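## Task

Lift the mint tin out of the open drawer and set it down on the desk. Then push the drawer fully closed while everything else stays inside it. No cabinet may be moved much from where it stands. The robot must not tip over or be left leaning, or the task fails. The result must hold without the robot keeping anything in place.

## Robot and tools

Robot: TidyBot++, a single-arm mobile manipulator. The base is 0.54 m long, 0.50 m wide and 0.38 m tall and rides on four powered casters. On top sits one seven-joint arm with a two-finger gripper. The shoulder is 0.12 m ahead of the base centre and 0.68 m above the floor. Segments: upper arm 0.42 m, forearm 0.31 m, hand 0.31 m from wrist to the reported hand point. The arm starts folded with the hand pointing down, reaching up to 0.08 m beyond the base front, with the elbow as high as 1.15 m. A hand pointing down can rise to roughly 0.94 m above the floor, and only near the base. Loose objects may occasionally get a small push from outside.

Frames: the base frame has its origin on the floor below the base centre, x forward, y left, z up. hand_pose is expressed in it and gives the point midway between the finger pads. The hand's z axis runs along the fingers and the fingers open along its y axis. The odometry frame is the base frame as it was when the scene began. base_odometry counts wheel rotation, so slip looks like travel; heading is positive to the left, -3.142 to 3.142. It drifts a few cm and several degrees over about thirty moves. base_tilt is in degrees, positive when leaning forward or right, with a fixed bias of up to about 1 degree.

Tool execute_actions: argument "actions" is a list holding one action, or empty to just read state and images. Optional "cameras": a list from base_camera, wrist_camera, all; omitted, null or ["all"] gives both, [] gives none. An action may contain:
- "base": exactly one relative command, an offset from where the base last reported itself. {"translate_m": d} drives straight, forward positive, -2 to 2 m. {"strafe_m": d} slides sideways, left positive, -2 to 2 m. {"rotate_rad": d} turns in place, counter-clockwise from above positive, -6.3 to 6.3 rad.
- "joints": absolute target angles by name, in radians, not offsets. joint_1_rad (any angle; whole arm about vertical, positive is clockwise from above, opposite to heading). joint_2_rad shoulder -2.249 to 2.249. joint_3_rad any angle. joint_4_rad elbow -2.579 to 2.579. joint_5_rad any angle. joint_6_rad wrist -2.099 to 2.099. joint_7_rad any angle; with hand down, positive is counter-clockwise from above, and at 1.57 the fingers open toward the robot's left and right. gripper_pos 0 (fully open, about 85 mm gap) to 1 (closed); gap is roughly 85 x (1 - gripper_pos) mm. Any-angle joints take the short way, so turn large amounts in steps below half a turn. Done tolerances: 0.039 for joints 1 to 4, 0.056 for joints 5 to 7, 0.03 for the gripper.
- "speeds": caps for this action only: translate_m and strafe_m 0.05 to 0.5 m/s, rotate_rad 0.1 to 1.57 rad/s (maximum is the default). A base move needing over 8.667 s is refused; no action runs over 15 s.
All motions in an action start at once. A key left out may keep pushing toward an earlier target. Unknown keys or out-of-range numbers refuse the whole call. If a result reports a stop, later motion calls in the same reply are skipped.

Arm geometry: with joint_1_rad 0, joint_3_rad 3.14, joint_5_rad 0 (near the start), the arm lies in the vertical plane of base x. Tilt from vertical, forward positive: upper arm = j2, forearm = j2 - j4, hand = j2 - j4 - j6. Reach ahead of the shoulder is the sum of length x sin(tilt); height above it is the sum of length x cos(tilt). Near 3.14, raising joint_3_rad swings a forward-bent forearm to the right; raising joint_5_rad swings a forward-bent hand to the right.

Other tools: wait {"seconds": 0 to 10} issues nothing and returns state and images. zoom_image {"camera", "region": [x0, y0, x1, y1]} gives a finer look at a region of at most 504 x 504 px of that camera's latest image. finished_scene {"scene": n} ends the scene for good after the last command is held and reports success; only call it once the goal is met and stable. Replying without any tool call ends every remaining scene.

Reading results: base_status and joint_status describe how each motion ended. "done" for the base means the wheels turned as told, even if the base slipped or was blocked short. "off_target": stopped away from target, possibly still pushing. After contact_stop or time_out the target is dropped and the position held. "joint command not followed" with a "cause:" line means arm targets were withheld, usually because arm parts would collide; the gripper still moves, and withheld targets may be retried later. on_its_own lists motion you did not command. motor_effort gives percent of max per motor, with the peak in brackets; readings are noisy and biased. Gripper at 1 reading "done" means nothing was grasped; "off_target" means an object stopped the fingers. "ARM HIT" means the arm struck the base or itself. MOTOR HOT appears from 60 °C; at 75 °C an OVER-TEMPERATURE FAULT lets the arm sink and affected keys read limit_stop_at_motor_heat, so resend them. Heat builds while holding a load, even between calls.

Accuracy: friction leaves joints slightly off even when status is done, so the hand can be a cm or two off, more when stretched. Correct by sending each joint its last command plus (desired minus read). A held load makes the arm sag; never command a loaded joint to its current reading. Trust camera images over hand_pose. Closed fingertips reach about 20 mm past the hand point.

Cameras: base_camera (pinhole, 644x364) and wrist_camera (fisheye, 644x476, looking along the hand). Calibration data gives K, distortion and T_world_to_cam mapping base frame to camera, with small per-scene errors, larger for the wrist camera.

Things to avoid: driving with the arm snagged above about 0.8 m can tip the robot; sideways forces on a raised hand can lift wheels; retract the arm or back off to level it. A blocked base keeps shoving until timeout. Torque spikes beyond 104.5 N m (joints 1 to 4) or 51.3 N m (joints 5 to 7) freeze the arm and gripper for 10 s; warnings appear at 56.7 and 29.4. Avoid drops, slamming the drawer, hard hits and hard pushes against cabinets, and leave nothing balanced on the gripper at the end.

Each tool is called after "Request:" as name(argument=value, ...) on one line, values as JSON.

## Session

Request:
execute_actions(actions=[])

Scene clock: 0.00 s.
base_odometry: x=+0.000 y=+0.000 heading=+0.000 (m, m, rad; odometry frame)
base_tilt: forward=+0.0 right=+0.1 (deg)
base_status: not commanded
joint_positions: joint_1_rad=+0.047 joint_2_rad=-0.342 joint_3_rad=+3.130 joint_4_rad=-2.525 joint_5_rad=+0.039 joint_6_rad=-0.895 joint_7_rad=+1.541 gripper_pos=+0.000
joint_status: not commanded
motor_effort: joint_1_rad=+1 joint_2_rad=-3 joint_3_rad=-1 joint_4_rad=+14 joint_5_rad=+0 joint_6_rad=+1 joint_7_rad=-1 (%)
hand_pose: x=+0.2544 y=-0.0134 z=+0.5869 quat_wxyz=(+0.018, +0.999, -0.022, +0.032) (m; base frame)
pictures: base_camera, wrist_camera
Images, in order (width x height): base_camera 644x364, wrist_camera 644x476.

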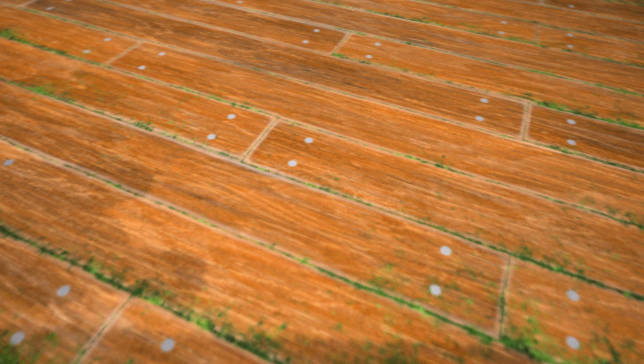

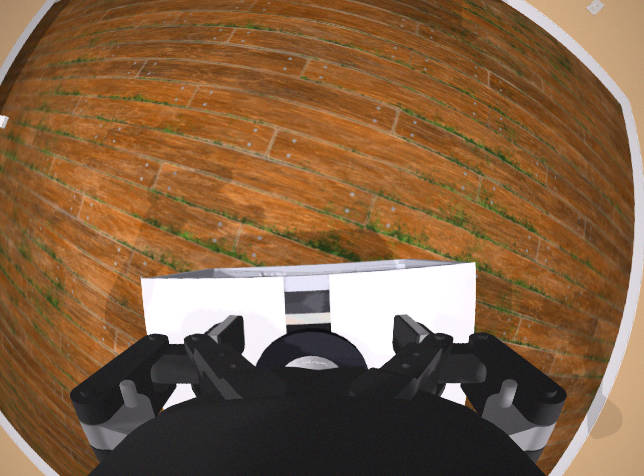

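Request:
execute_actions(actions=[{"base":{"rotate_rad":3.0},"joints":{"joint_6_rad":0.2,"joint_1_rad":0}}])

Scene clock: 3.97 s.
base_odometry: x=+0.000 y=+0.000 heading=+2.999 (m, m, rad; odometry frame)
base_tilt: forward=+0.0 right=+0.0 (deg)
base_status: done
joint_positions: joint_1_rad=+0.018 joint_2_rad=-0.342 joint_3_rad=+3.130 joint_4_rad=-2.525 joint_5_rad=+0.039 joint_6_rad=+0.197 joint_7_rad=+1.541 gripper_pos=+0.000
joint_status: all done
motor_effort: joint_1_rad=+1(0) joint_2_rad=-7(8) joint_3_rad=+0(0) joint_4_rad=+18(20) joint_5_rad=+0(0) joint_6_rad=+9(9) joint_7_rad=+1(0) (%)
hand_pose: x=+0.5198 y=+0.0013 z=+0.7718 quat_wxyz=(+0.002, +0.838, +0.004, +0.546) (m; base frame)
pictures: base_camera, wrist_camera
camera_calibration (this result's frames):
wrist_camera: T_world_to_cam=[[0.0368916, -0.999304, -0.00553443, -0.0141332], [-0.404111, -0.00985309, -0.914657, 0.968822], [0.913966, 0.0359797, -0.404193, -0.0276673], [0, 0, 0, 1]] pos_world=[0.41732, -0.003582, 0.874878]
Images, in order (width x height): base_camera 644x364, wrist_camera 644x476.

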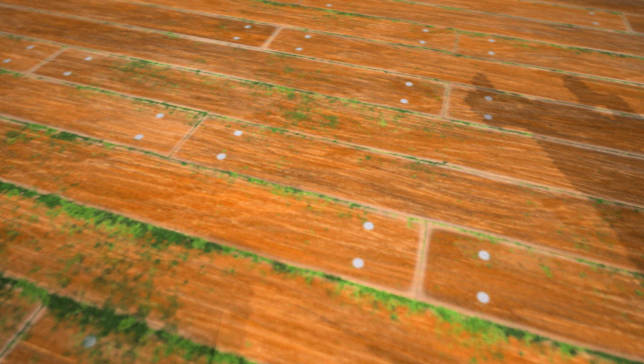

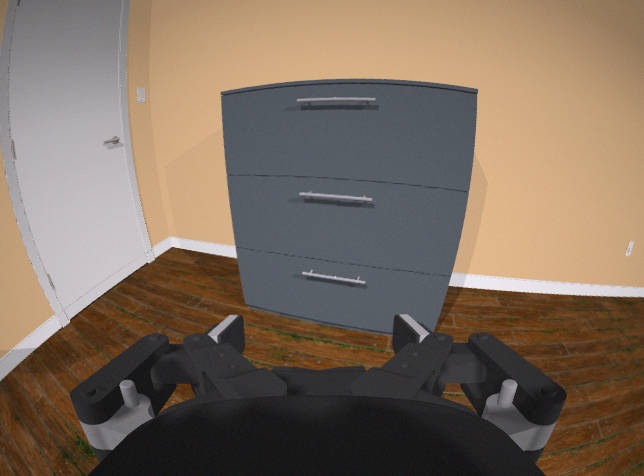

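Closed. Look toward the original left.

Request:
execute_actions(actions=[{"base":{"rotate_rad":-1.5}}])

Scene clock: 7.17 s.
base_odometry: x=+0.000 y=+0.000 heading=+1.500 (m, m, rad; odometry frame)
base_tilt: forward=+0.0 right=+0.1 (deg)
base_status: done
joint_positions: joint_1_rad=+0.014 joint_2_rad=-0.342 joint_3_rad=+3.130 joint_4_rad=-2.525 joint_5_rad=+0.039 joint_6_rad=+0.197 joint_7_rad=+1.541 gripper_pos=+0.000
joint_status: not commanded
motor_effort: joint_1_rad=+1(0) joint_2_rad=-7(7) joint_3_rad=-1(2) joint_4_rad=+19(19) joint_5_rad=+0(1) joint_6_rad=+9(9) joint_7_rad=+1(0) (%)
hand_pose: x=+0.5198 y=+0.0028 z=+0.7718 quat_wxyz=(+0.001, +0.838, +0.005, +0.546) (m; base frame)
pictures: base_camera, wrist_camera
camera_calibration (this result's frames):
wrist_camera: T_world_to_cam=[[0.0404733, -0.999165, -0.00553435, -0.0145595], [-0.404073, -0.0113016, -0.914657, 0.968817], [0.913831, 0.0392555, -0.404194, -0.0276511], [0, 0, 0, 1]] pos_world=[0.417331, -0.00251265, 0.874878]
Images, in order (width x height): base_camera 644x364, wrist_camera 644x476.

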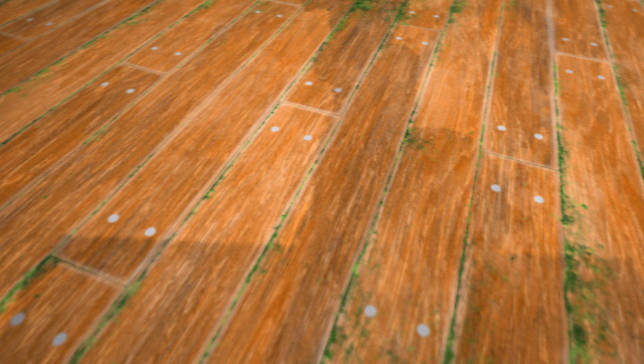

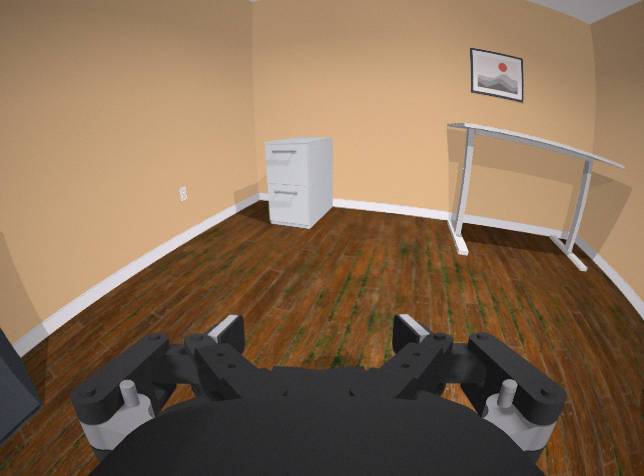

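Request:
zoom_image(camera="wrist_camera", region=[220,100,400,250])

Request:
execute_actions(actions=[{"base":{"translate_m":0.8},"joints":{"joint_1_rad":-1.6,"joint_4_rad":-2.0,"joint_6_rad":-0.3}}])

Region (220, 100, 400, 250) of wrist_camera's 644x476 image, scaled by 2.800.

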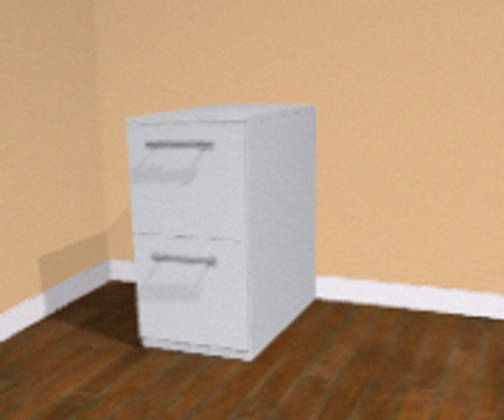

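Scene clock: 12.43 s.
base_odometry: x=+0.058 y=+0.798 heading=+1.499 (m, m, rad; odometry frame)
base_tilt: forward=+0.0 right=+0.0 (deg)
base_status: done
joint_positions: joint_1_rad=-1.580 joint_2_rad=-0.343 joint_3_rad=+3.130 joint_4_rad=-2.027 joint_5_rad=+0.039 joint_6_rad=-0.268 joint_7_rad=+1.541 gripper_pos=+0.000
joint_status: all done
motor_effort: joint_1_rad=+1(0) joint_2_rad=-10(11) joint_3_rad=+0(1) joint_4_rad=+22(23) joint_5_rad=+0(0) joint_6_rad=+9(10) joint_7_rad=+0(0) (%)
hand_pose: x=+0.1107 y=+0.4595 z=+0.9269 quat_wxyz=(-0.395, +0.579, +0.592, +0.398) (m; base frame)
pictures: base_camera, wrist_camera
camera_calibration (this result's frames):
wrist_camera: T_world_to_cam=[[0.998886, 0.047145, 0.00205783, -0.134716], [0.019456, -0.371712, -0.928144, 1.08172], [-0.0429924, 0.92715, -0.372215, 0.0592529], [0, 0, 0, 1]] pos_world=[0.116068, 0.353503, 1.02632]
Images, in order (width x height): base_camera 644x364, wrist_camera 644x476.

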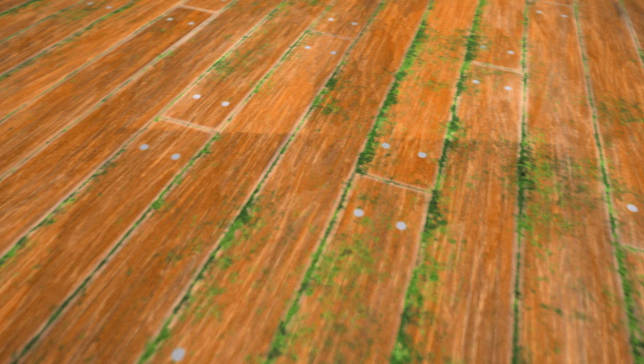

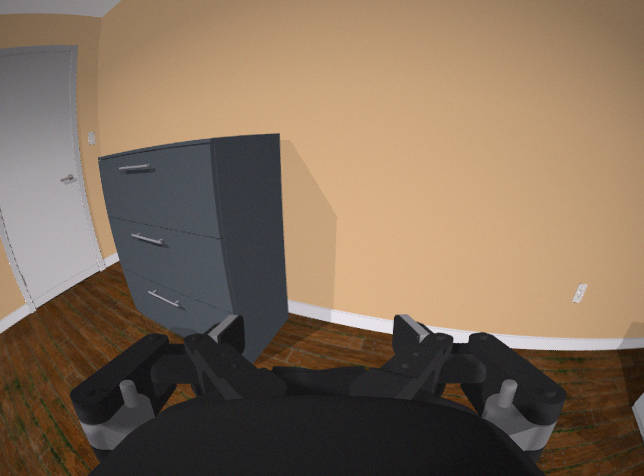

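Request:
execute_actions(actions=[{"joints":{"joint_1_rad":-3.6}}], cameras=["wrist_camera"])

Scene clock: 16.50 s.
base_odometry: x=+0.058 y=+0.798 heading=+1.499 (m, m, rad; odometry frame)
base_tilt: forward=+0.0 right=+0.1 (deg)
base_status: not commanded
joint_positions: joint_1_rad=-3.582 joint_2_rad=-0.343 joint_3_rad=+3.130 joint_4_rad=-2.027 joint_5_rad=+0.039 joint_6_rad=-0.268 joint_7_rad=+1.541 gripper_pos=+0.000
joint_status: all done
motor_effort: joint_1_rad=+1(1) joint_2_rad=-10(10) joint_3_rad=+0(1) joint_4_rad=+22(22) joint_5_rad=+0(0) joint_6_rad=+9(9) joint_7_rad=-1(0) (%)
hand_pose: x=-0.2950 y=-0.1995 z=+0.9269 quat_wxyz=(-0.548, -0.186, +0.807, -0.118) (m; base frame)
pictures: wrist_camera
camera_calibration (this result's frames):
wrist_camera: T_world_to_cam=[[-0.460194, 0.887816, 0.00205758, 0.0389143], [0.32958, 0.172987, -0.928145, 1.04482], [-0.824378, -0.426448, -0.372214, 0.152237], [0, 0, 0, 1]] pos_world=[-0.200941, -0.150367, 1.02632]
Images, in order (width x height): wrist_camera 644x476.

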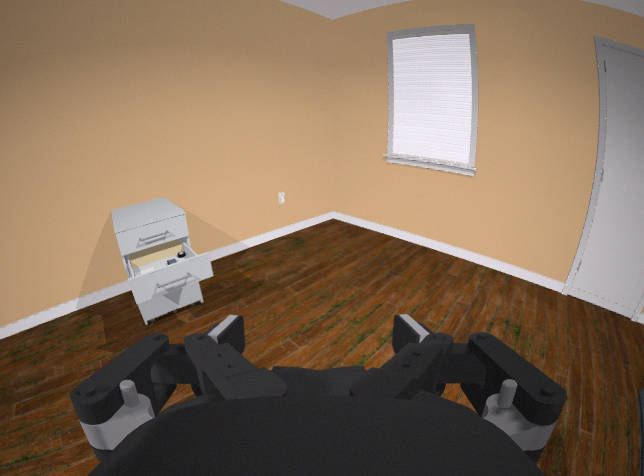

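Request:
execute_actions(actions=[{"base":{"rotate_rad":-1.92},"joints":{"joint_1_rad":0,"joint_2_rad":0.2,"joint_4_rad":-1.8,"joint_6_rad":-1.0}}], cameras=[])

Request:
execute_actions(actions=[{"base":{"strafe_m":-0.34}}], cameras=[])

Request:
execute_actions(actions=[{"base":{"translate_m":0.9}}])

Scene clock: 22.63 s.
base_odometry: x=+0.058 y=+0.798 heading=-0.420 (m, m, rad; odometry frame)
base_tilt: forward=+0.0 right=+0.0 (deg)
base_status: done
joint_positions: joint_1_rad=-6.267 joint_2_rad=+0.188 joint_3_rad=+3.130 joint_4_rad=-1.829 joint_5_rad=+0.039 joint_6_rad=-0.968 joint_7_rad=+1.541 gripper_pos=+0.000
joint_status: all done
motor_effort: joint_1_rad=+1(1) joint_2_rad=-24(25) joint_3_rad=+0(2) joint_4_rad=+17(22) joint_5_rad=+0(1) joint_6_rad=+2(8) joint_7_rad=+0(0) (%)
hand_pose: x=+0.5297 y=-0.0107 z=+0.6523 quat_wxyz=(-0.015, -0.997, +0.008, -0.078) (m; base frame)
pictures: none
No camera images: the call's "cameras" was empty. Leave "cameras" out to get every camera's image.

Scene clock: 24.63 s.
base_odometry: x=-0.081 y=+0.488 heading=-0.421 (m, m, rad; odometry frame)
base_tilt: forward=+0.0 right=+0.1 (deg)
base_status: done
joint_positions: joint_1_rad=-6.271 joint_2_rad=+0.188 joint_3_rad=+3.130 joint_4_rad=-1.828 joint_5_rad=+0.039 joint_6_rad=-0.968 joint_7_rad=+1.541 gripper_pos=+0.000
joint_status: not commanded
motor_effort: joint_1_rad=+1(2) joint_2_rad=-24(25) joint_3_rad=-1(3) joint_4_rad=+16(17) joint_5_rad=+0(0) joint_6_rad=+2(2) joint_7_rad=+0(1) (%)
hand_pose: x=+0.5299 y=-0.0089 z=+0.6523 quat_wxyz=(-0.015, -0.997, +0.006, -0.078) (m; base frame)
pictures: none
No camera images: the call's "cameras" was empty. Leave "cameras" out to get every camera's image.

Scene clock: 27.80 s.
base_odometry: x=+0.740 y=+0.119 heading=-0.421 (m, m, rad; odometry frame)
base_tilt: forward=+0.0 right=+0.1 (deg)
base_status: done
joint_positions: joint_1_rad=-6.271 joint_2_rad=+0.197 joint_3_rad=+3.130 joint_4_rad=-1.822 joint_5_rad=+0.039 joint_6_rad=-0.973 joint_7_rad=+1.541 gripper_pos=+0.000
joint_status: not commanded
motor_effort: joint_1_rad=+1(0) joint_2_rad=-24(26) joint_3_rad=+0(1) joint_4_rad=+17(17) joint_5_rad=+0(0) joint_6_rad=+2(3) joint_7_rad=+0(0) (%)
hand_pose: x=+0.5309 y=-0.0090 z=+0.6507 quat_wxyz=(-0.015, -0.997, +0.006, -0.075) (m; base frame)
pictures: base_camera, wrist_camera
camera_calibration (this result's frames):
wrist_camera: T_world_to_cam=[[-0.00749509, -0.999945, -0.00734564, -0.000780984], [-0.988781, 0.00850692, -0.149129, 0.674884], [0.149183, 0.00614549, -0.988791, 0.699736], [0, 0, 0, 1]] pos_world=[0.562918, -0.0108223, 0.792531]
Images, in order (width x height): base_camera 644x364, wrist_camera 644x476.

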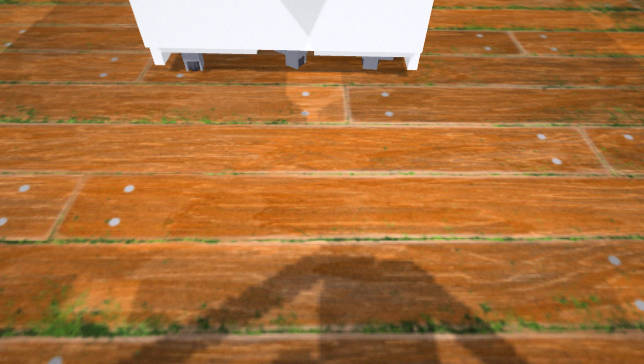

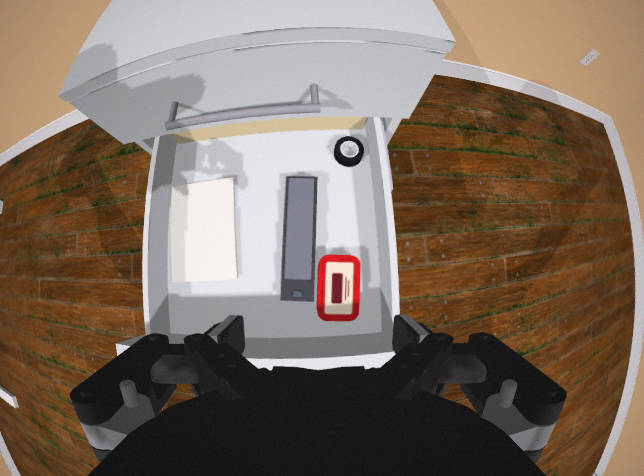

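Request:
execute_actions(actions=[{"base":{"strafe_m":-0.045},"joints":{"joint_2_rad":0.56,"joint_4_rad":-2.03,"joint_6_rad":-0.56,"joint_7_rad":1.6,"joint_5_rad":-0.03}}])

Scene clock: 32.17 s.
base_odometry: x=+0.722 y=+0.078 heading=-0.421 (m, m, rad; odometry frame)
base_tilt: forward=+0.0 right=+0.0 (deg)
base_status: done
joint_positions: joint_1_rad=-6.273 joint_2_rad=+0.561 joint_3_rad=+3.130 joint_4_rad=-2.007 joint_5_rad=-0.008 joint_6_rad=-0.590 joint_7_rad=+1.559 gripper_pos=+0.000
joint_status: all done
motor_effort: joint_1_rad=+0(3) joint_2_rad=-30(33) joint_3_rad=-1(2) joint_4_rad=+9(17) joint_5_rad=+0(1) joint_6_rad=+0(2) joint_7_rad=+0(0) (%)
hand_pose: x=+0.5081 y=+0.0037 z=+0.4629 quat_wxyz=(+0.005, -1.000, +0.010, +0.008) (m; base frame)
pictures: base_camera, wrist_camera
camera_calibration (this result's frames):
wrist_camera: T_world_to_cam=[[-0.0188215, -0.998742, -0.0464772, 0.0341907], [-0.999694, 0.0180537, 0.0168846, 0.552923], [-0.0160242, 0.0467808, -0.998777, 0.605798], [0, 0, 0, 1]] pos_world=[0.563105, -0.00417435, 0.59731]
Images, in order (width x height): base_camera 644x364, wrist_camera 644x476.

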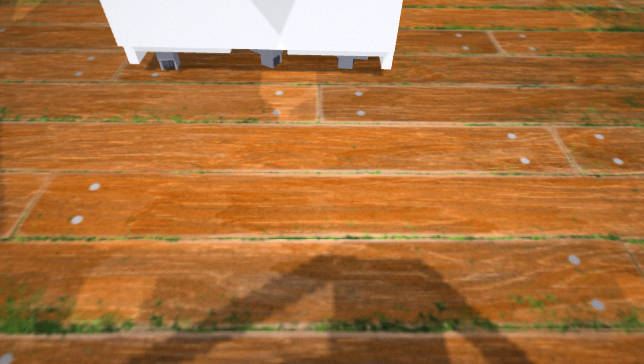

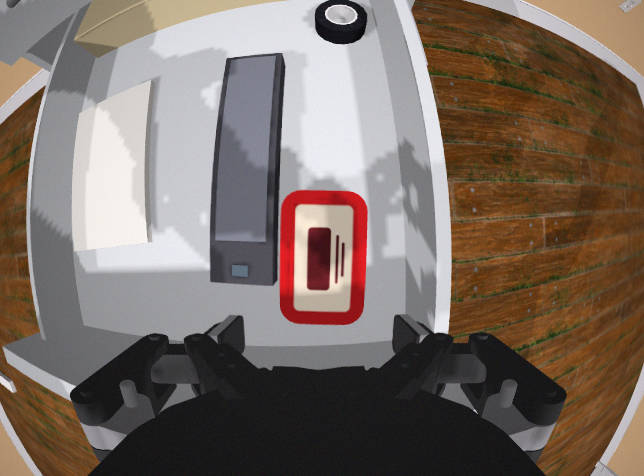

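Request:
execute_actions(actions=[{"joints":{"joint_2_rad":0.685,"joint_4_rad":-2.065,"joint_6_rad":-0.385,"gripper_pos":0.12}}], cameras=["wrist_camera"])

Request:
execute_actions(actions=[{"base":{"translate_m":0.03},"speeds":{"translate_m":0.05}}], cameras=["wrist_camera"])

Scene clock: 35.43 s.
base_odometry: x=+0.722 y=+0.078 heading=-0.421 (m, m, rad; odometry frame)
base_tilt: forward=+0.0 right=+0.0 (deg)
base_status: not commanded
joint_positions: joint_1_rad=-6.276 joint_2_rad=+0.673 joint_3_rad=+3.129 joint_4_rad=-2.038 joint_5_rad=-0.010 joint_6_rad=-0.414 joint_7_rad=+1.560 gripper_pos=+0.120
joint_status: all done
motor_effort: joint_1_rad=+1(4) joint_2_rad=-32(34) joint_3_rad=-1(4) joint_4_rad=+8(9) joint_5_rad=+0(1) joint_6_rad=+1(2) joint_7_rad=+0(0) (%)
hand_pose: x=+0.5173 y=+0.0056 z=+0.4138 quat_wxyz=(+0.006, -1.000, +0.009, -0.008) (m; base frame)
pictures: wrist_camera
camera_calibration (this result's frames):
wrist_camera: T_world_to_cam=[[-0.0160513, -0.998709, -0.0482037, 0.0333137], [-0.999745, 0.0167974, -0.015113, 0.576125], [0.0159032, 0.0479488, -0.998723, 0.540306], [0, 0, 0, 1]] pos_world=[0.56792, -0.00231372, 0.549929]
Images, in order (width x height): wrist_camera 644x476.

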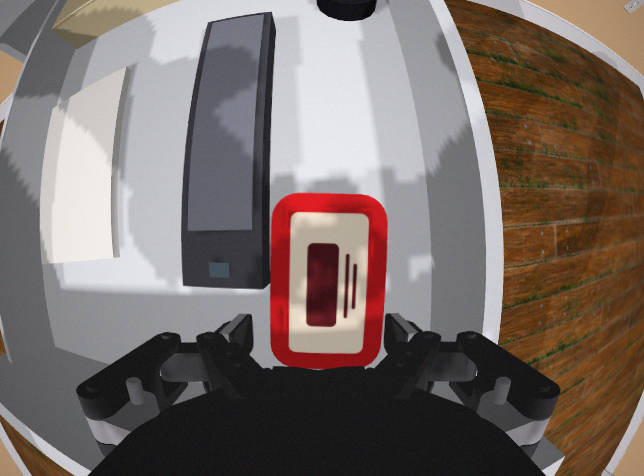

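Scene clock: 36.50 s.
base_odometry: x=+0.749 y=+0.066 heading=-0.421 (m, m, rad; odometry frame)
base_tilt: forward=+0.0 right=+0.0 (deg)
base_status: done
joint_positions: joint_1_rad=-6.278 joint_2_rad=+0.676 joint_3_rad=+3.129 joint_4_rad=-2.045 joint_5_rad=-0.017 joint_6_rad=-0.414 joint_7_rad=+1.560 gripper_pos=+0.120
joint_status: not commanded
motor_effort: joint_1_rad=+2(4) joint_2_rad=-32(34) joint_3_rad=+1(2) joint_4_rad=+7(9) joint_5_rad=+0(1) joint_6_rad=+1(2) joint_7_rad=+1(0) (%)
hand_pose: x=+0.5126 y=+0.0072 z=+0.4118 quat_wxyz=(+0.007, -1.000, +0.011, -0.003) (m; base frame)
pictures: wrist_camera
camera_calibration (this result's frames):
wrist_camera: T_world_to_cam=[[-0.0206561, -0.998491, -0.0508787, 0.0381856], [-0.999764, 0.0209741, -0.00572493, 0.567453], [0.00678343, 0.0507484, -0.998688, 0.542932], [0, 0, 0, 1]] pos_world=[0.564425, -0.00132675, 0.547411]
Images, in order (width x height): wrist_camera 644x476.

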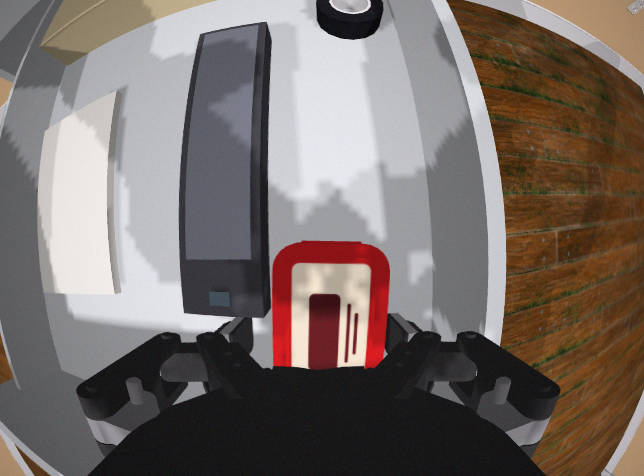

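Request:
execute_actions(actions=[{"joints":{"gripper_pos":1}}], cameras=[])

Request:
execute_actions(actions=[{"joints":{"joint_2_rad":0.3,"joint_4_rad":-1.95,"joint_6_rad":-0.9}}], cameras=["wrist_camera"])

Scene clock: 38.97 s.
base_odometry: x=+0.749 y=+0.066 heading=-0.421 (m, m, rad; odometry frame)
base_tilt: forward=+0.0 right=+0.0 (deg)
base_status: not commanded
joint_positions: joint_1_rad=-6.278 joint_2_rad=+0.673 joint_3_rad=+3.129 joint_4_rad=-2.045 joint_5_rad=-0.017 joint_6_rad=-0.414 joint_7_rad=+1.560 gripper_pos=+0.369
joint_status: gripper_pos off_target (ended at +0.369, target +1.000)
motor_effort: joint_1_rad=+1(0) joint_2_rad=-28(32) joint_3_rad=-1(2) joint_4_rad=+6(8) joint_5_rad=+0(0) joint_6_rad=+0(5) joint_7_rad=+0(0) (%)
hand_pose: x=+0.5133 y=+0.0072 z=+0.4129 quat_wxyz=(+0.007, -1.000, +0.011, -0.005) (m; base frame)
pictures: none
No camera images: the call's "cameras" was empty. Leave "cameras" out to get every camera's image.

Scene clock: 40.50 s.
base_odometry: x=+0.749 y=+0.066 heading=-0.421 (m, m, rad; odometry frame)
base_tilt: forward=+0.0 right=+0.0 (deg)
base_status: not commanded
joint_positions: joint_1_rad=-6.278 joint_2_rad=+0.305 joint_3_rad=+3.129 joint_4_rad=-1.979 joint_5_rad=-0.017 joint_6_rad=-0.873 joint_7_rad=+1.560 gripper_pos=+0.369
joint_status: all done
motor_effort: joint_1_rad=+1(1) joint_2_rad=-26(35) joint_3_rad=-1(2) joint_4_rad=+13(13) joint_5_rad=+0(0) joint_6_rad=+0(1) joint_7_rad=+0(1) (%)
hand_pose: x=+0.4784 y=+0.0081 z=+0.5665 quat_wxyz=(+0.008, -1.000, +0.008, +0.007) (m; base frame)
pictures: wrist_camera
camera_calibration (this result's frames):
wrist_camera: T_world_to_cam=[[-0.0148478, -0.998503, -0.052639, 0.044481], [-0.999789, 0.0140787, 0.0149513, 0.522578], [-0.0141879, 0.0528499, -0.998502, 0.707549], [0, 0, 0, 1]] pos_world=[0.533167, -0.000336739, 0.701017]
Images, in order (width x height): wrist_camera 644x476.

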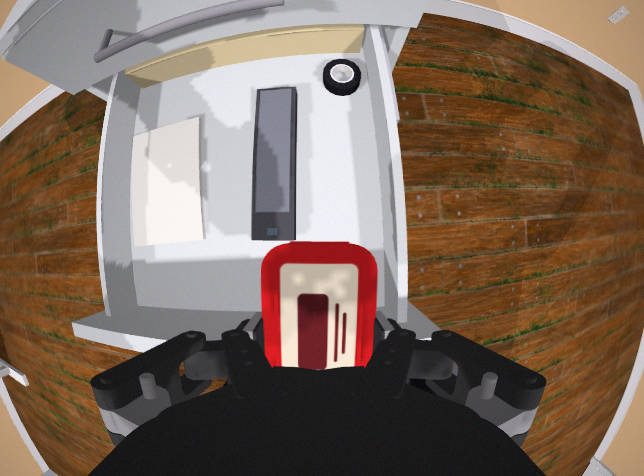

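Request:
execute_actions(actions=[{"base":{"translate_m":-0.2},"joints":{"joint_2_rad":0.1,"joint_4_rad":-1.3,"joint_6_rad":-1.2}}], cameras=[])

Request:
execute_actions(actions=[{"base":{"rotate_rad":1.42},"joints":{"joint_2_rad":0.3,"joint_4_rad":-0.5,"joint_6_rad":-1.5}}], cameras=["wrist_camera"])

Request:
execute_actions(actions=[{"base":{"translate_m":1.1}}])

Scene clock: 45.60 s.
base_odometry: x=+0.567 y=+0.147 heading=-0.421 (m, m, rad; odometry frame)
base_tilt: forward=+0.0 right=+0.0 (deg)
base_status: done
joint_positions: joint_1_rad=-6.278 joint_2_rad=+0.106 joint_3_rad=+3.129 joint_4_rad=-1.327 joint_5_rad=-0.017 joint_6_rad=-1.171 joint_7_rad=+1.560 gripper_pos=+0.369
joint_status: all done
motor_effort: joint_1_rad=+1(1) joint_2_rad=-25(31) joint_3_rad=-1(3) joint_4_rad=+21(22) joint_5_rad=-1(1) joint_6_rad=+6(6) joint_7_rad=+1(0) (%)
hand_pose: x=+0.6340 y=+0.0096 z=+0.8763 quat_wxyz=(+0.011, -0.964, +0.003, -0.266) (m; base frame)
pictures: none
No camera images: the call's "cameras" was empty. Leave "cameras" out to get every camera's image.

Scene clock: 47.87 s.
base_odometry: x=+0.567 y=+0.147 heading=+0.998 (m, m, rad; odometry frame)
base_tilt: forward=+0.0 right=+0.0 (deg)
base_status: done
joint_positions: joint_1_rad=-6.289 joint_2_rad=+0.293 joint_3_rad=+3.128 joint_4_rad=-0.527 joint_5_rad=-0.017 joint_6_rad=-1.472 joint_7_rad=+1.560 gripper_pos=+0.369
joint_status: all done
motor_effort: joint_1_rad=+1(3) joint_2_rad=-30(35) joint_3_rad=-1(4) joint_4_rad=+17(22) joint_5_rad=-1(2) joint_6_rad=+8(9) joint_7_rad=+0(0) (%)
hand_pose: x=+0.7039 y=+0.0163 z=+1.0935 quat_wxyz=(+0.016, -0.911, -0.006, -0.412) (m; base frame)
pictures: wrist_camera
camera_calibration (this result's frames):
wrist_camera: T_world_to_cam=[[0.0516954, -0.997529, -0.0475819, 0.0313053], [-0.661026, 0.00153544, -0.750362, 1.33862], [0.74858, 0.0702431, -0.659313, 0.32842], [0, 0, 0, 1]] pos_world=[0.637394, 0.00610332, 1.22247]
Images, in order (width x height): wrist_camera 644x476.

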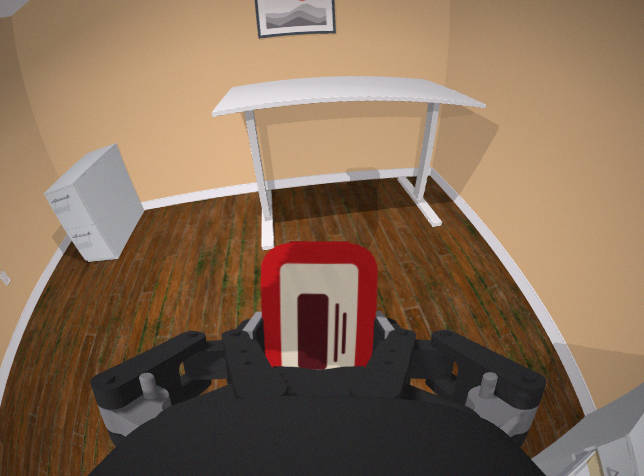

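Scene clock: 51.43 s.
base_odometry: x=+1.161 y=+1.073 heading=+0.999 (m, m, rad; odometry frame)
base_tilt: forward=+0.0 right=+0.0 (deg)
base_status: done
joint_positions: joint_1_rad=-6.289 joint_2_rad=+0.308 joint_3_rad=+3.128 joint_4_rad=-0.526 joint_5_rad=-0.017 joint_6_rad=-1.477 joint_7_rad=+1.560 gripper_pos=+0.369
joint_status: not commanded
motor_effort: joint_1_rad=+1(0) joint_2_rad=-30(33) joint_3_rad=-1(2) joint_4_rad=+17(19) joint_5_rad=+0(1) joint_6_rad=+8(9) joint_7_rad=+1(0) (%)
hand_pose: x=+0.7090 y=+0.0163 z=+1.0840 quat_wxyz=(+0.016, -0.915, -0.006, -0.403) (m; base frame)
pictures: base_camera, wrist_camera
camera_calibration (this result's frames):
wrist_camera: T_world_to_cam=[[0.0508641, -0.997536, -0.048329, 0.0320104], [-0.675116, 0.00131683, -0.73771, 1.33114], [0.735956, 0.0701506, -0.673386, 0.342505], [0, 0, 0, 1]] pos_world=[0.644977, 0.00615164, 1.21418]
Images, in order (width x height): base_camera 644x364, wrist_camera 644x476.

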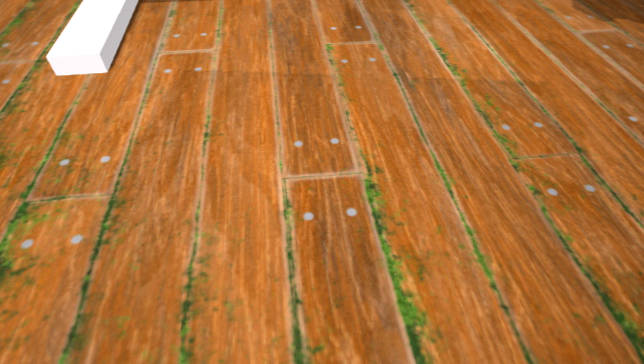

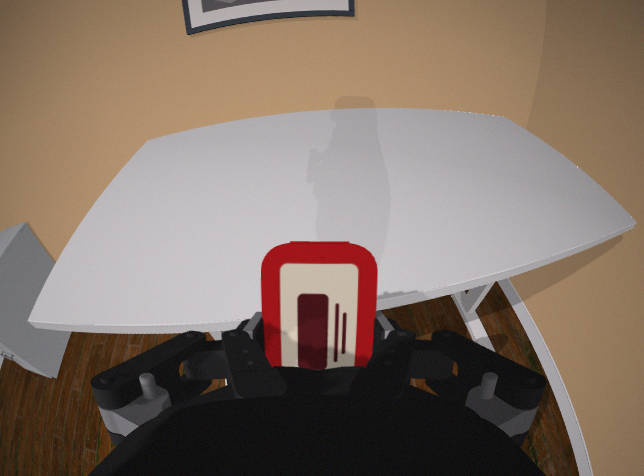

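Request:
execute_actions(actions=[{"base":{"translate_m":0.45},"speeds":{"translate_m":0.25},"joints":{"joint_2_rad":0.15,"joint_6_rad":-2.09}}], cameras=["wrist_camera"])

Request:
execute_actions(actions=[{"joints":{"joint_4_rad":-0.75}}], cameras=["wrist_camera"])

Scene clock: 56.77 s.
base_odometry: x=+1.404 y=+1.452 heading=+1.000 (m, m, rad; odometry frame)
base_tilt: forward=+0.0 right=+0.0 (deg)
base_status: done
joint_positions: joint_1_rad=-6.289 joint_2_rad=+0.156 joint_3_rad=+3.128 joint_4_rad=-0.523 joint_5_rad=-0.017 joint_6_rad=-2.082 joint_7_rad=+1.560 gripper_pos=+0.369
joint_status: all done
motor_effort: joint_1_rad=+1(1) joint_2_rad=-21(31) joint_3_rad=-2(3) joint_4_rad=+13(17) joint_5_rad=+0(2) joint_6_rad=+5(8) joint_7_rad=+0(0) (%)
hand_pose: x=+0.4972 y=+0.0126 z=+1.0532 quat_wxyz=(+0.010, -0.982, -0.010, -0.189) (m; base frame)
pictures: wrist_camera
camera_calibration (this result's frames):
wrist_camera: T_world_to_cam=[[0.0375091, -0.99804, -0.0500996, 0.0461663], [-0.928366, -0.0162514, -0.371313, 0.905644], [0.369771, 0.0604384, -0.927155, 0.927336], [0, 0, 0, 1]] pos_world=[0.496135, 0.00474714, 1.19837]
Images, in order (width x height): wrist_camera 644x476.

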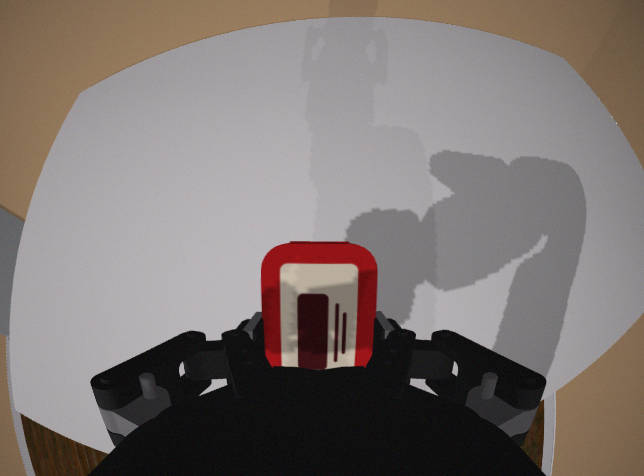

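Scene clock: 58.07 s.
base_odometry: x=+1.404 y=+1.452 heading=+1.000 (m, m, rad; odometry frame)
base_tilt: forward=+0.0 right=+0.0 (deg)
base_status: not commanded
joint_positions: joint_1_rad=-6.289 joint_2_rad=+0.156 joint_3_rad=+3.128 joint_4_rad=-0.730 joint_5_rad=-0.017 joint_6_rad=-2.082 joint_7_rad=+1.560 gripper_pos=+0.369
joint_status: all done
motor_effort: joint_1_rad=+0(1) joint_2_rad=-22(23) joint_3_rad=-1(0) joint_4_rad=+15(16) joint_5_rad=+0(1) joint_6_rad=+2(4) joint_7_rad=+0(0) (%)
hand_pose: x=+0.4815 y=+0.0125 z=+0.9898 quat_wxyz=(+0.010, -0.996, -0.009, -0.087) (m; base frame)
pictures: wrist_camera
camera_calibration (this result's frames):
wrist_camera: T_world_to_cam=[[0.0272585, -0.998233, -0.0528, 0.051017], [-0.984816, -0.0177578, -0.172693, 0.698118], [0.17145, 0.0567056, -0.98356, 1.02576], [0, 0, 0, 1]] pos_world=[0.51026, 0.00515748, 1.13215]
Images, in order (width x height): wrist_camera 644x476.

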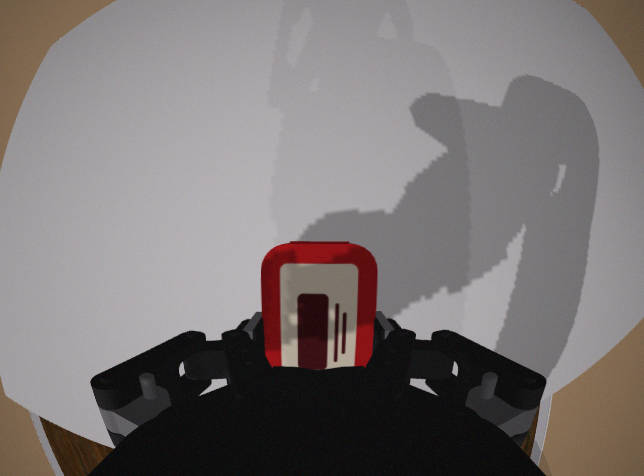

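Request:
execute_actions(actions=[{"joints":{"joint_4_rad":-0.84}}], cameras=["wrist_camera"])

Scene clock: 61.13 s.
base_odometry: x=+1.404 y=+1.452 heading=+1.000 (m, m, rad; odometry frame)
base_tilt: forward=+0.0 right=+0.1 (deg)
base_status: not commanded
joint_positions: joint_1_rad=-6.289 joint_2_rad=+0.129 joint_3_rad=+3.128 joint_4_rad=-0.816 joint_5_rad=-0.017 joint_6_rad=-2.082 joint_7_rad=+1.560 gripper_pos=+0.369
joint_status: all done
motor_effort: joint_1_rad=+1(1) joint_2_rad=-17(21) joint_3_rad=-1(1) joint_4_rad=+11(15) joint_5_rad=-1(1) joint_6_rad=+1(3) joint_7_rad=+0(0) (%)
hand_pose: x=+0.4632 y=+0.0123 z=+0.9743 quat_wxyz=(+0.009, -0.998, -0.009, -0.058) (m; base frame)
pictures: wrist_camera
camera_calibration (this result's frames):
wrist_camera: T_world_to_cam=[[0.0243348, -0.998308, -0.0528099, 0.0518617], [-0.993216, -0.0181344, -0.114864, 0.624961], [0.113712, 0.0552468, -0.991977, 1.04859], [0, 0, 0, 1]] pos_world=[0.500222, 0.00517621, 1.1147]
Images, in order (width x height): wrist_camera 644x476.

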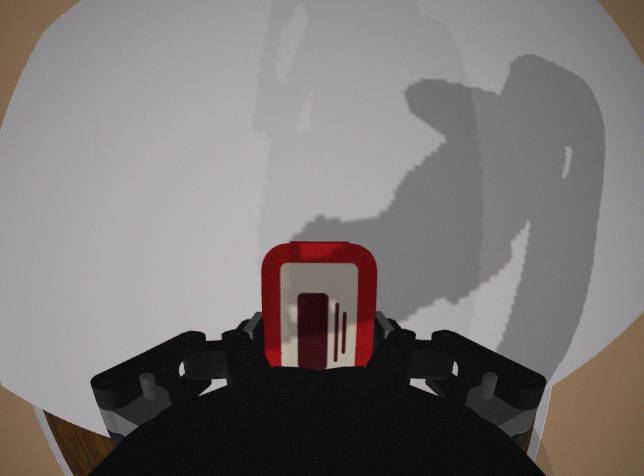

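Request:
execute_actions(actions=[{"joints":{"gripper_pos":0}}], cameras=[])

Request:
execute_actions(actions=[{"joints":{"joint_4_rad":-0.55}}], cameras=["wrist_camera"])

Request:
execute_actions(actions=[{"base":{"translate_m":-1.56},"joints":{"gripper_pos":1}}], cameras=[])

Request:
execute_actions(actions=[{"base":{"strafe_m":0.15},"joints":{"joint_2_rad":0.8,"joint_4_rad":-2.12,"joint_6_rad":0.43}}], cameras=[])

Request:
execute_actions(actions=[{"base":{"rotate_rad":-1.42},"speeds":{"rotate_rad":0.9}}])

Scene clock: 67.27 s.
base_odometry: x=+1.404 y=+1.452 heading=+1.000 (m, m, rad; odometry frame)
base_tilt: forward=+0.0 right=+0.0 (deg)
base_status: not commanded
joint_positions: joint_1_rad=-6.289 joint_2_rad=+0.144 joint_3_rad=+3.128 joint_4_rad=-0.821 joint_5_rad=-0.017 joint_6_rad=-2.082 joint_7_rad=+1.560 gripper_pos=+0.000
joint_status: all done
motor_effort: joint_1_rad=+1(1) joint_2_rad=-21(22) joint_3_rad=-2(1) joint_4_rad=+16(15) joint_5_rad=+0(1) joint_6_rad=+2(2) joint_7_rad=+1(1) (%)
hand_pose: x=+0.4670 y=+0.0123 z=+0.9672 quat_wxyz=(+0.009, -0.999, -0.009, -0.047) (m; base frame)
pictures: none
No camera images: the call's "cameras" was empty. Leave "cameras" out to get every camera's image.

Scene clock: 68.63 s.
base_odometry: x=+1.404 y=+1.452 heading=+1.000 (m, m, rad; odometry frame)
base_tilt: forward=+0.0 right=+0.0 (deg)
base_status: not commanded
joint_positions: joint_1_rad=-6.289 joint_2_rad=+0.145 joint_3_rad=+3.128 joint_4_rad=-0.574 joint_5_rad=-0.017 joint_6_rad=-2.082 joint_7_rad=+1.560 gripper_pos=+0.000
joint_status: all done
motor_effort: joint_1_rad=+1(1) joint_2_rad=-20(22) joint_3_rad=-1(0) joint_4_rad=+13(14) joint_5_rad=-1(1) joint_6_rad=+4(4) joint_7_rad=+0(0) (%)
hand_pose: x=+0.4906 y=+0.0126 z=+1.0414 quat_wxyz=(+0.010, -0.985, -0.010, -0.169) (m; base frame)
pictures: wrist_camera
camera_calibration (this result's frames):
wrist_camera: T_world_to_cam=[[0.0355959, -0.998082, -0.0506436, 0.0472827], [-0.942466, -0.0166707, -0.333887, 0.863146], [0.332402, 0.0596149, -0.941252, 0.951835], [0, 0, 0, 1]] pos_world=[0.49541, 0.00483771, 1.1865]
Images, in order (width x height): wrist_camera 644x476.

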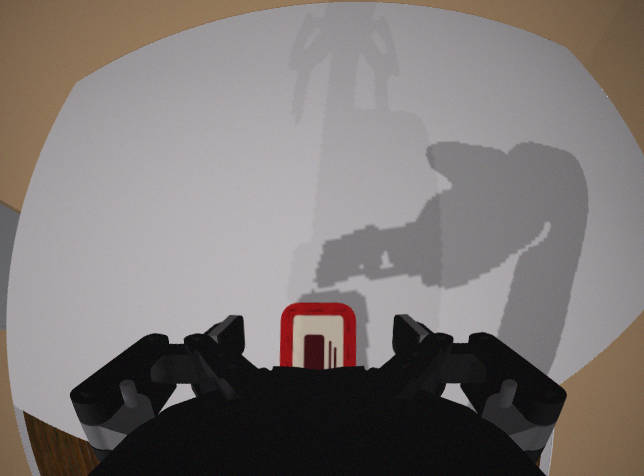

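Scene clock: 73.20 s.
base_odometry: x=+0.563 y=+0.138 heading=+1.001 (m, m, rad; odometry frame)
base_tilt: forward=-0.1 right=+0.0 (deg)
base_status: done
joint_positions: joint_1_rad=-6.289 joint_2_rad=+0.146 joint_3_rad=+3.128 joint_4_rad=-0.573 joint_5_rad=-0.017 joint_6_rad=-2.082 joint_7_rad=+1.560 gripper_pos=+0.999
joint_status: all done
motor_effort: joint_1_rad=+1(3) joint_2_rad=-20(23) joint_3_rad=-1(4) joint_4_rad=+14(15) joint_5_rad=+0(2) joint_6_rad=+4(5) joint_7_rad=+1(0) (%)
hand_pose: x=+0.4911 y=+0.0126 z=+1.0412 quat_wxyz=(+0.010, -0.985, -0.010, -0.169) (m; base frame)
pictures: none
No camera images: the call's "cameras" was empty. Leave "cameras" out to get every camera's image.

Scene clock: 76.33 s.
base_odometry: x=+0.437 y=+0.219 heading=+1.001 (m, m, rad; odometry frame)
base_tilt: forward=+0.0 right=+0.1 (deg)
base_status: done
joint_positions: joint_1_rad=-6.289 joint_2_rad=+0.790 joint_3_rad=+3.128 joint_4_rad=-2.095 joint_5_rad=-0.017 joint_6_rad=+0.401 joint_7_rad=+1.560 gripper_pos=+0.999
joint_status: all done
motor_effort: joint_1_rad=+1(4) joint_2_rad=-36(40) joint_3_rad=-1(3) joint_4_rad=+7(20) joint_5_rad=+0(1) joint_6_rad=+6(7) joint_7_rad=+0(0) (%)
hand_pose: x=+0.6879 y=+0.0105 z=+0.4279 quat_wxyz=(+0.008, -0.946, +0.008, -0.323) (m; base frame)
pictures: none
No camera images: the call's "cameras" was empty. Leave "cameras" out to get every camera's image.

Scene clock: 78.83 s.
base_odometry: x=+0.437 y=+0.219 heading=-0.418 (m, m, rad; odometry frame)
base_tilt: forward=+0.0 right=+0.0 (deg)
base_status: done
joint_positions: joint_1_rad=-6.281 joint_2_rad=+0.790 joint_3_rad=+3.128 joint_4_rad=-2.095 joint_5_rad=-0.017 joint_6_rad=+0.401 joint_7_rad=+1.560 gripper_pos=+0.999
joint_status: not commanded
motor_effort: joint_1_rad=+1(4) joint_2_rad=-36(37) joint_3_rad=-1(4) joint_4_rad=+8(8) joint_5_rad=+0(0) joint_6_rad=+6(6) joint_7_rad=+1(0) (%)
hand_pose: x=+0.6879 y=+0.0058 z=+0.4277 quat_wxyz=(+0.007, -0.946, +0.012, -0.323) (m; base frame)
pictures: base_camera, wrist_camera
camera_calibration (this result's frames):
wrist_camera: T_world_to_cam=[[0.00517439, -0.998823, -0.0482171, 0.0223186], [-0.791492, 0.0253783, -0.610652, 0.858308], [0.611157, 0.0413232, -0.79043, 0.052949], [0, 0, 0, 1]] pos_world=[0.646868, -0.00167807, 0.567056]
Images, in order (width x height): base_camera 644x364, wrist_camera 644x476.

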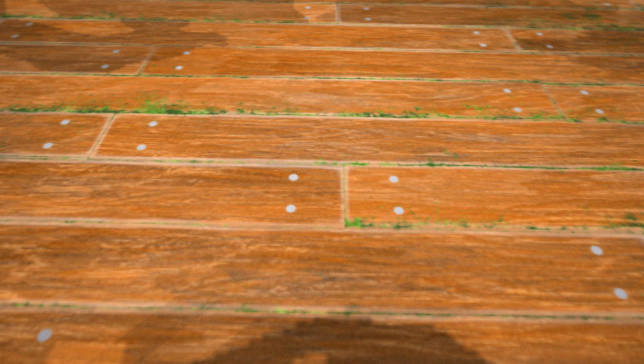

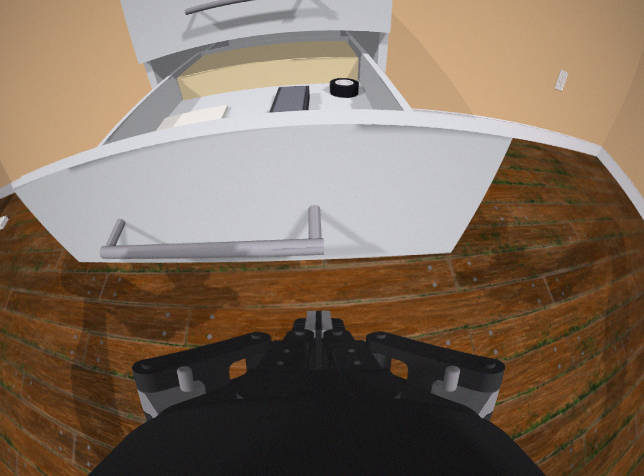

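Request:
execute_actions(actions=[{"base":{"strafe_m":-0.06}}], cameras=[])

Request:
execute_actions(actions=[{"base":{"translate_m":0.36},"speeds":{"translate_m":0.08}}])

Scene clock: 81.97 s.
base_odometry: x=+0.412 y=+0.164 heading=-0.419 (m, m, rad; odometry frame)
base_tilt: forward=+0.0 right=+0.1 (deg)
base_status: done
joint_positions: joint_1_rad=-6.276 joint_2_rad=+0.790 joint_3_rad=+3.129 joint_4_rad=-2.095 joint_5_rad=-0.017 joint_6_rad=+0.401 joint_7_rad=+1.560 gripper_pos=+0.999
joint_status: not commanded
motor_effort: joint_1_rad=+1(3) joint_2_rad=-36(36) joint_3_rad=-2(3) joint_4_rad=+8(8) joint_5_rad=+0(0) joint_6_rad=+6(6) joint_7_rad=-1(0) (%)
hand_pose: x=+0.6879 y=+0.0022 z=+0.4277 quat_wxyz=(+0.005, -0.946, +0.015, -0.323) (m; base frame)
pictures: none
No camera images: the call's "cameras" was empty. Leave "cameras" out to get every camera's image.

Scene clock: 87.00 s.
base_odometry: x=+0.741 y=+0.017 heading=-0.420 (m, m, rad; odometry frame)
base_tilt: forward=+0.0 right=+0.1 (deg)
base_status: done
joint_positions: joint_1_rad=-6.276 joint_2_rad=+0.797 joint_3_rad=+3.129 joint_4_rad=-2.123 joint_5_rad=-0.017 joint_6_rad=+0.401 joint_7_rad=+1.560 gripper_pos=+0.999
joint_status: not commanded
motor_effort: joint_1_rad=+1(2) joint_2_rad=-35(37) joint_3_rad=-2(2) joint_4_rad=+8(12) joint_5_rad=+0(0) joint_6_rad=+6(10) joint_7_rad=+0(0) (%)
hand_pose: x=+0.6702 y=+0.0023 z=+0.4161 quat_wxyz=(+0.005, -0.952, +0.014, -0.306) (m; base frame)
pictures: base_camera, wrist_camera
camera_calibration (this result's frames):
wrist_camera: T_world_to_cam=[[-0.00240287, -0.998863, -0.0476052, 0.0231067], [-0.812689, 0.0296899, -0.581941, 0.839546], [0.582693, 0.0372899, -0.811837, 0.0827432], [0, 0, 0, 1]] pos_world=[0.634132, -0.00493114, 0.55684]
Images, in order (width x height): base_camera 644x364, wrist_camera 644x476.

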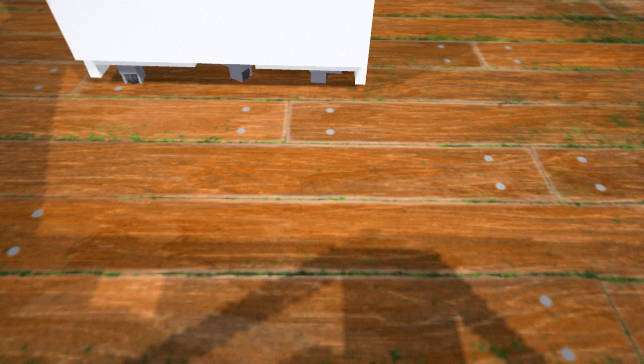

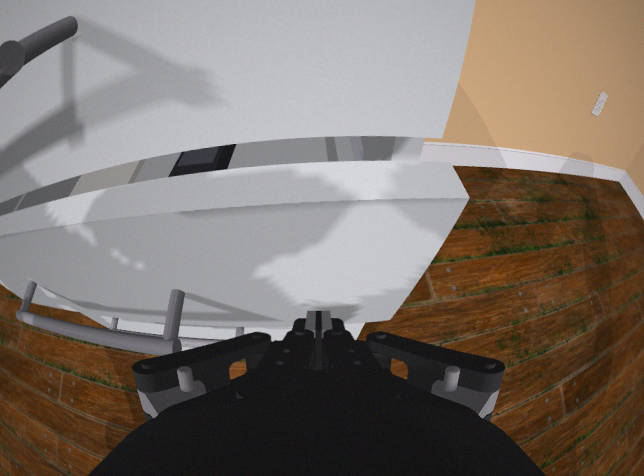

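Request:
execute_actions(actions=[{"base":{"translate_m":0.045},"speeds":{"translate_m":0.05}}])

Request:
execute_actions(actions=[{"base":{"translate_m":-0.08}}])

Scene clock: 89.23 s.
base_odometry: x=+0.782 y=-0.002 heading=-0.420 (m, m, rad; odometry frame)
base_tilt: forward=+0.0 right=+0.1 (deg)
base_status: done
joint_positions: joint_1_rad=-6.276 joint_2_rad=+0.804 joint_3_rad=+3.129 joint_4_rad=-2.148 joint_5_rad=-0.017 joint_6_rad=+0.401 joint_7_rad=+1.560 gripper_pos=+0.999
joint_status: not commanded
motor_effort: joint_1_rad=+1(0) joint_2_rad=-36(39) joint_3_rad=-2(2) joint_4_rad=+12(18) joint_5_rad=+0(1) joint_6_rad=+10(13) joint_7_rad=+0(0) (%)
hand_pose: x=+0.6544 y=+0.0023 z=+0.4067 quat_wxyz=(+0.005, -0.957, +0.014, -0.291) (m; base frame)
pictures: base_camera, wrist_camera
camera_calibration (this result's frames):
wrist_camera: T_world_to_cam=[[-0.00366593, -0.998863, -0.0475258, 0.0234643], [-0.830462, 0.0295163, -0.556293, 0.822436], [0.557064, 0.037429, -0.829626, 0.108318], [0, 0, 0, 1]] pos_world=[0.622747, -0.00489182, 0.548494]
Images, in order (width x height): base_camera 644x364, wrist_camera 644x476.

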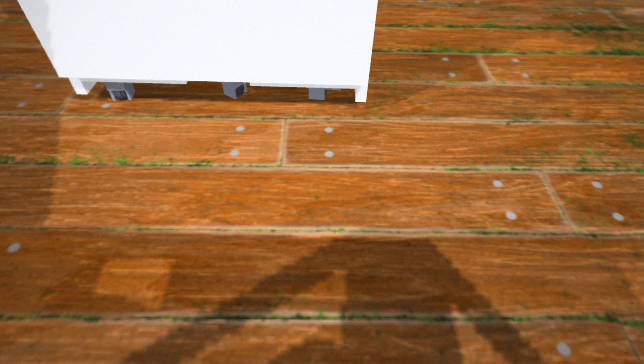

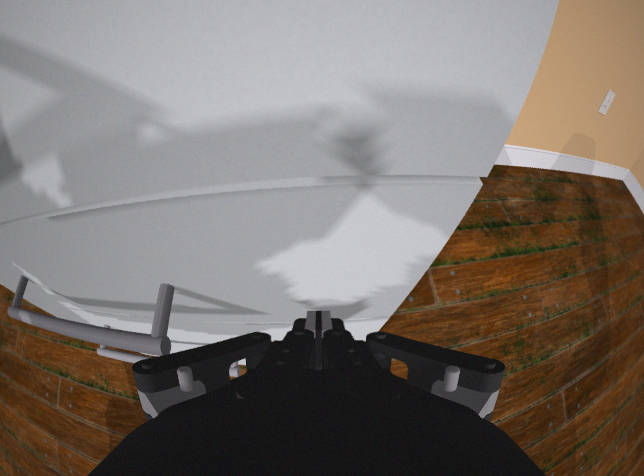

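Scene clock: 90.37 s.
base_odometry: x=+0.709 y=+0.031 heading=-0.420 (m, m, rad; odometry frame)
base_tilt: forward=+0.0 right=+0.1 (deg)
base_status: done
joint_positions: joint_1_rad=-6.276 joint_2_rad=+0.803 joint_3_rad=+3.129 joint_4_rad=-2.124 joint_5_rad=-0.017 joint_6_rad=+0.404 joint_7_rad=+1.560 gripper_pos=+0.999
joint_status: not commanded
motor_effort: joint_1_rad=+1(2) joint_2_rad=-35(38) joint_3_rad=-2(4) joint_4_rad=+7(11) joint_5_rad=+0(0) joint_6_rad=+6(10) joint_7_rad=+0(0) (%)
hand_pose: x=+0.6690 y=+0.0023 z=+0.4133 quat_wxyz=(+0.005, -0.952, +0.015, -0.304) (m; base frame)
pictures: base_camera, wrist_camera
camera_calibration (this result's frames):
wrist_camera: T_world_to_cam=[[-0.002603, -0.998863, -0.047596, 0.0230954], [-0.814771, 0.0297137, -0.579021, 0.837164], [0.579777, 0.0372726, -0.813922, 0.0839393], [0, 0, 0, 1]] pos_world=[0.633491, -0.0049347, 0.554155]
Images, in order (width x height): base_camera 644x364, wrist_camera 644x476.

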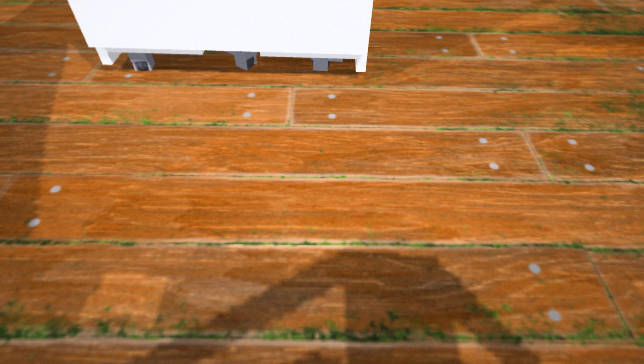

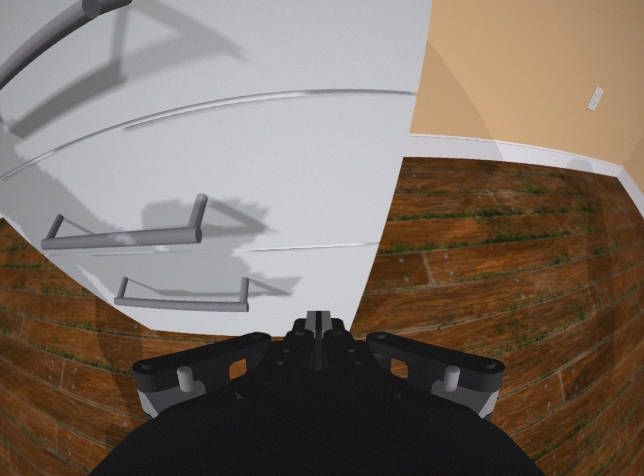

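Flush; lower seam is visible.

Request:
finished_scene(scene=1)

The scene is finished: the task was done.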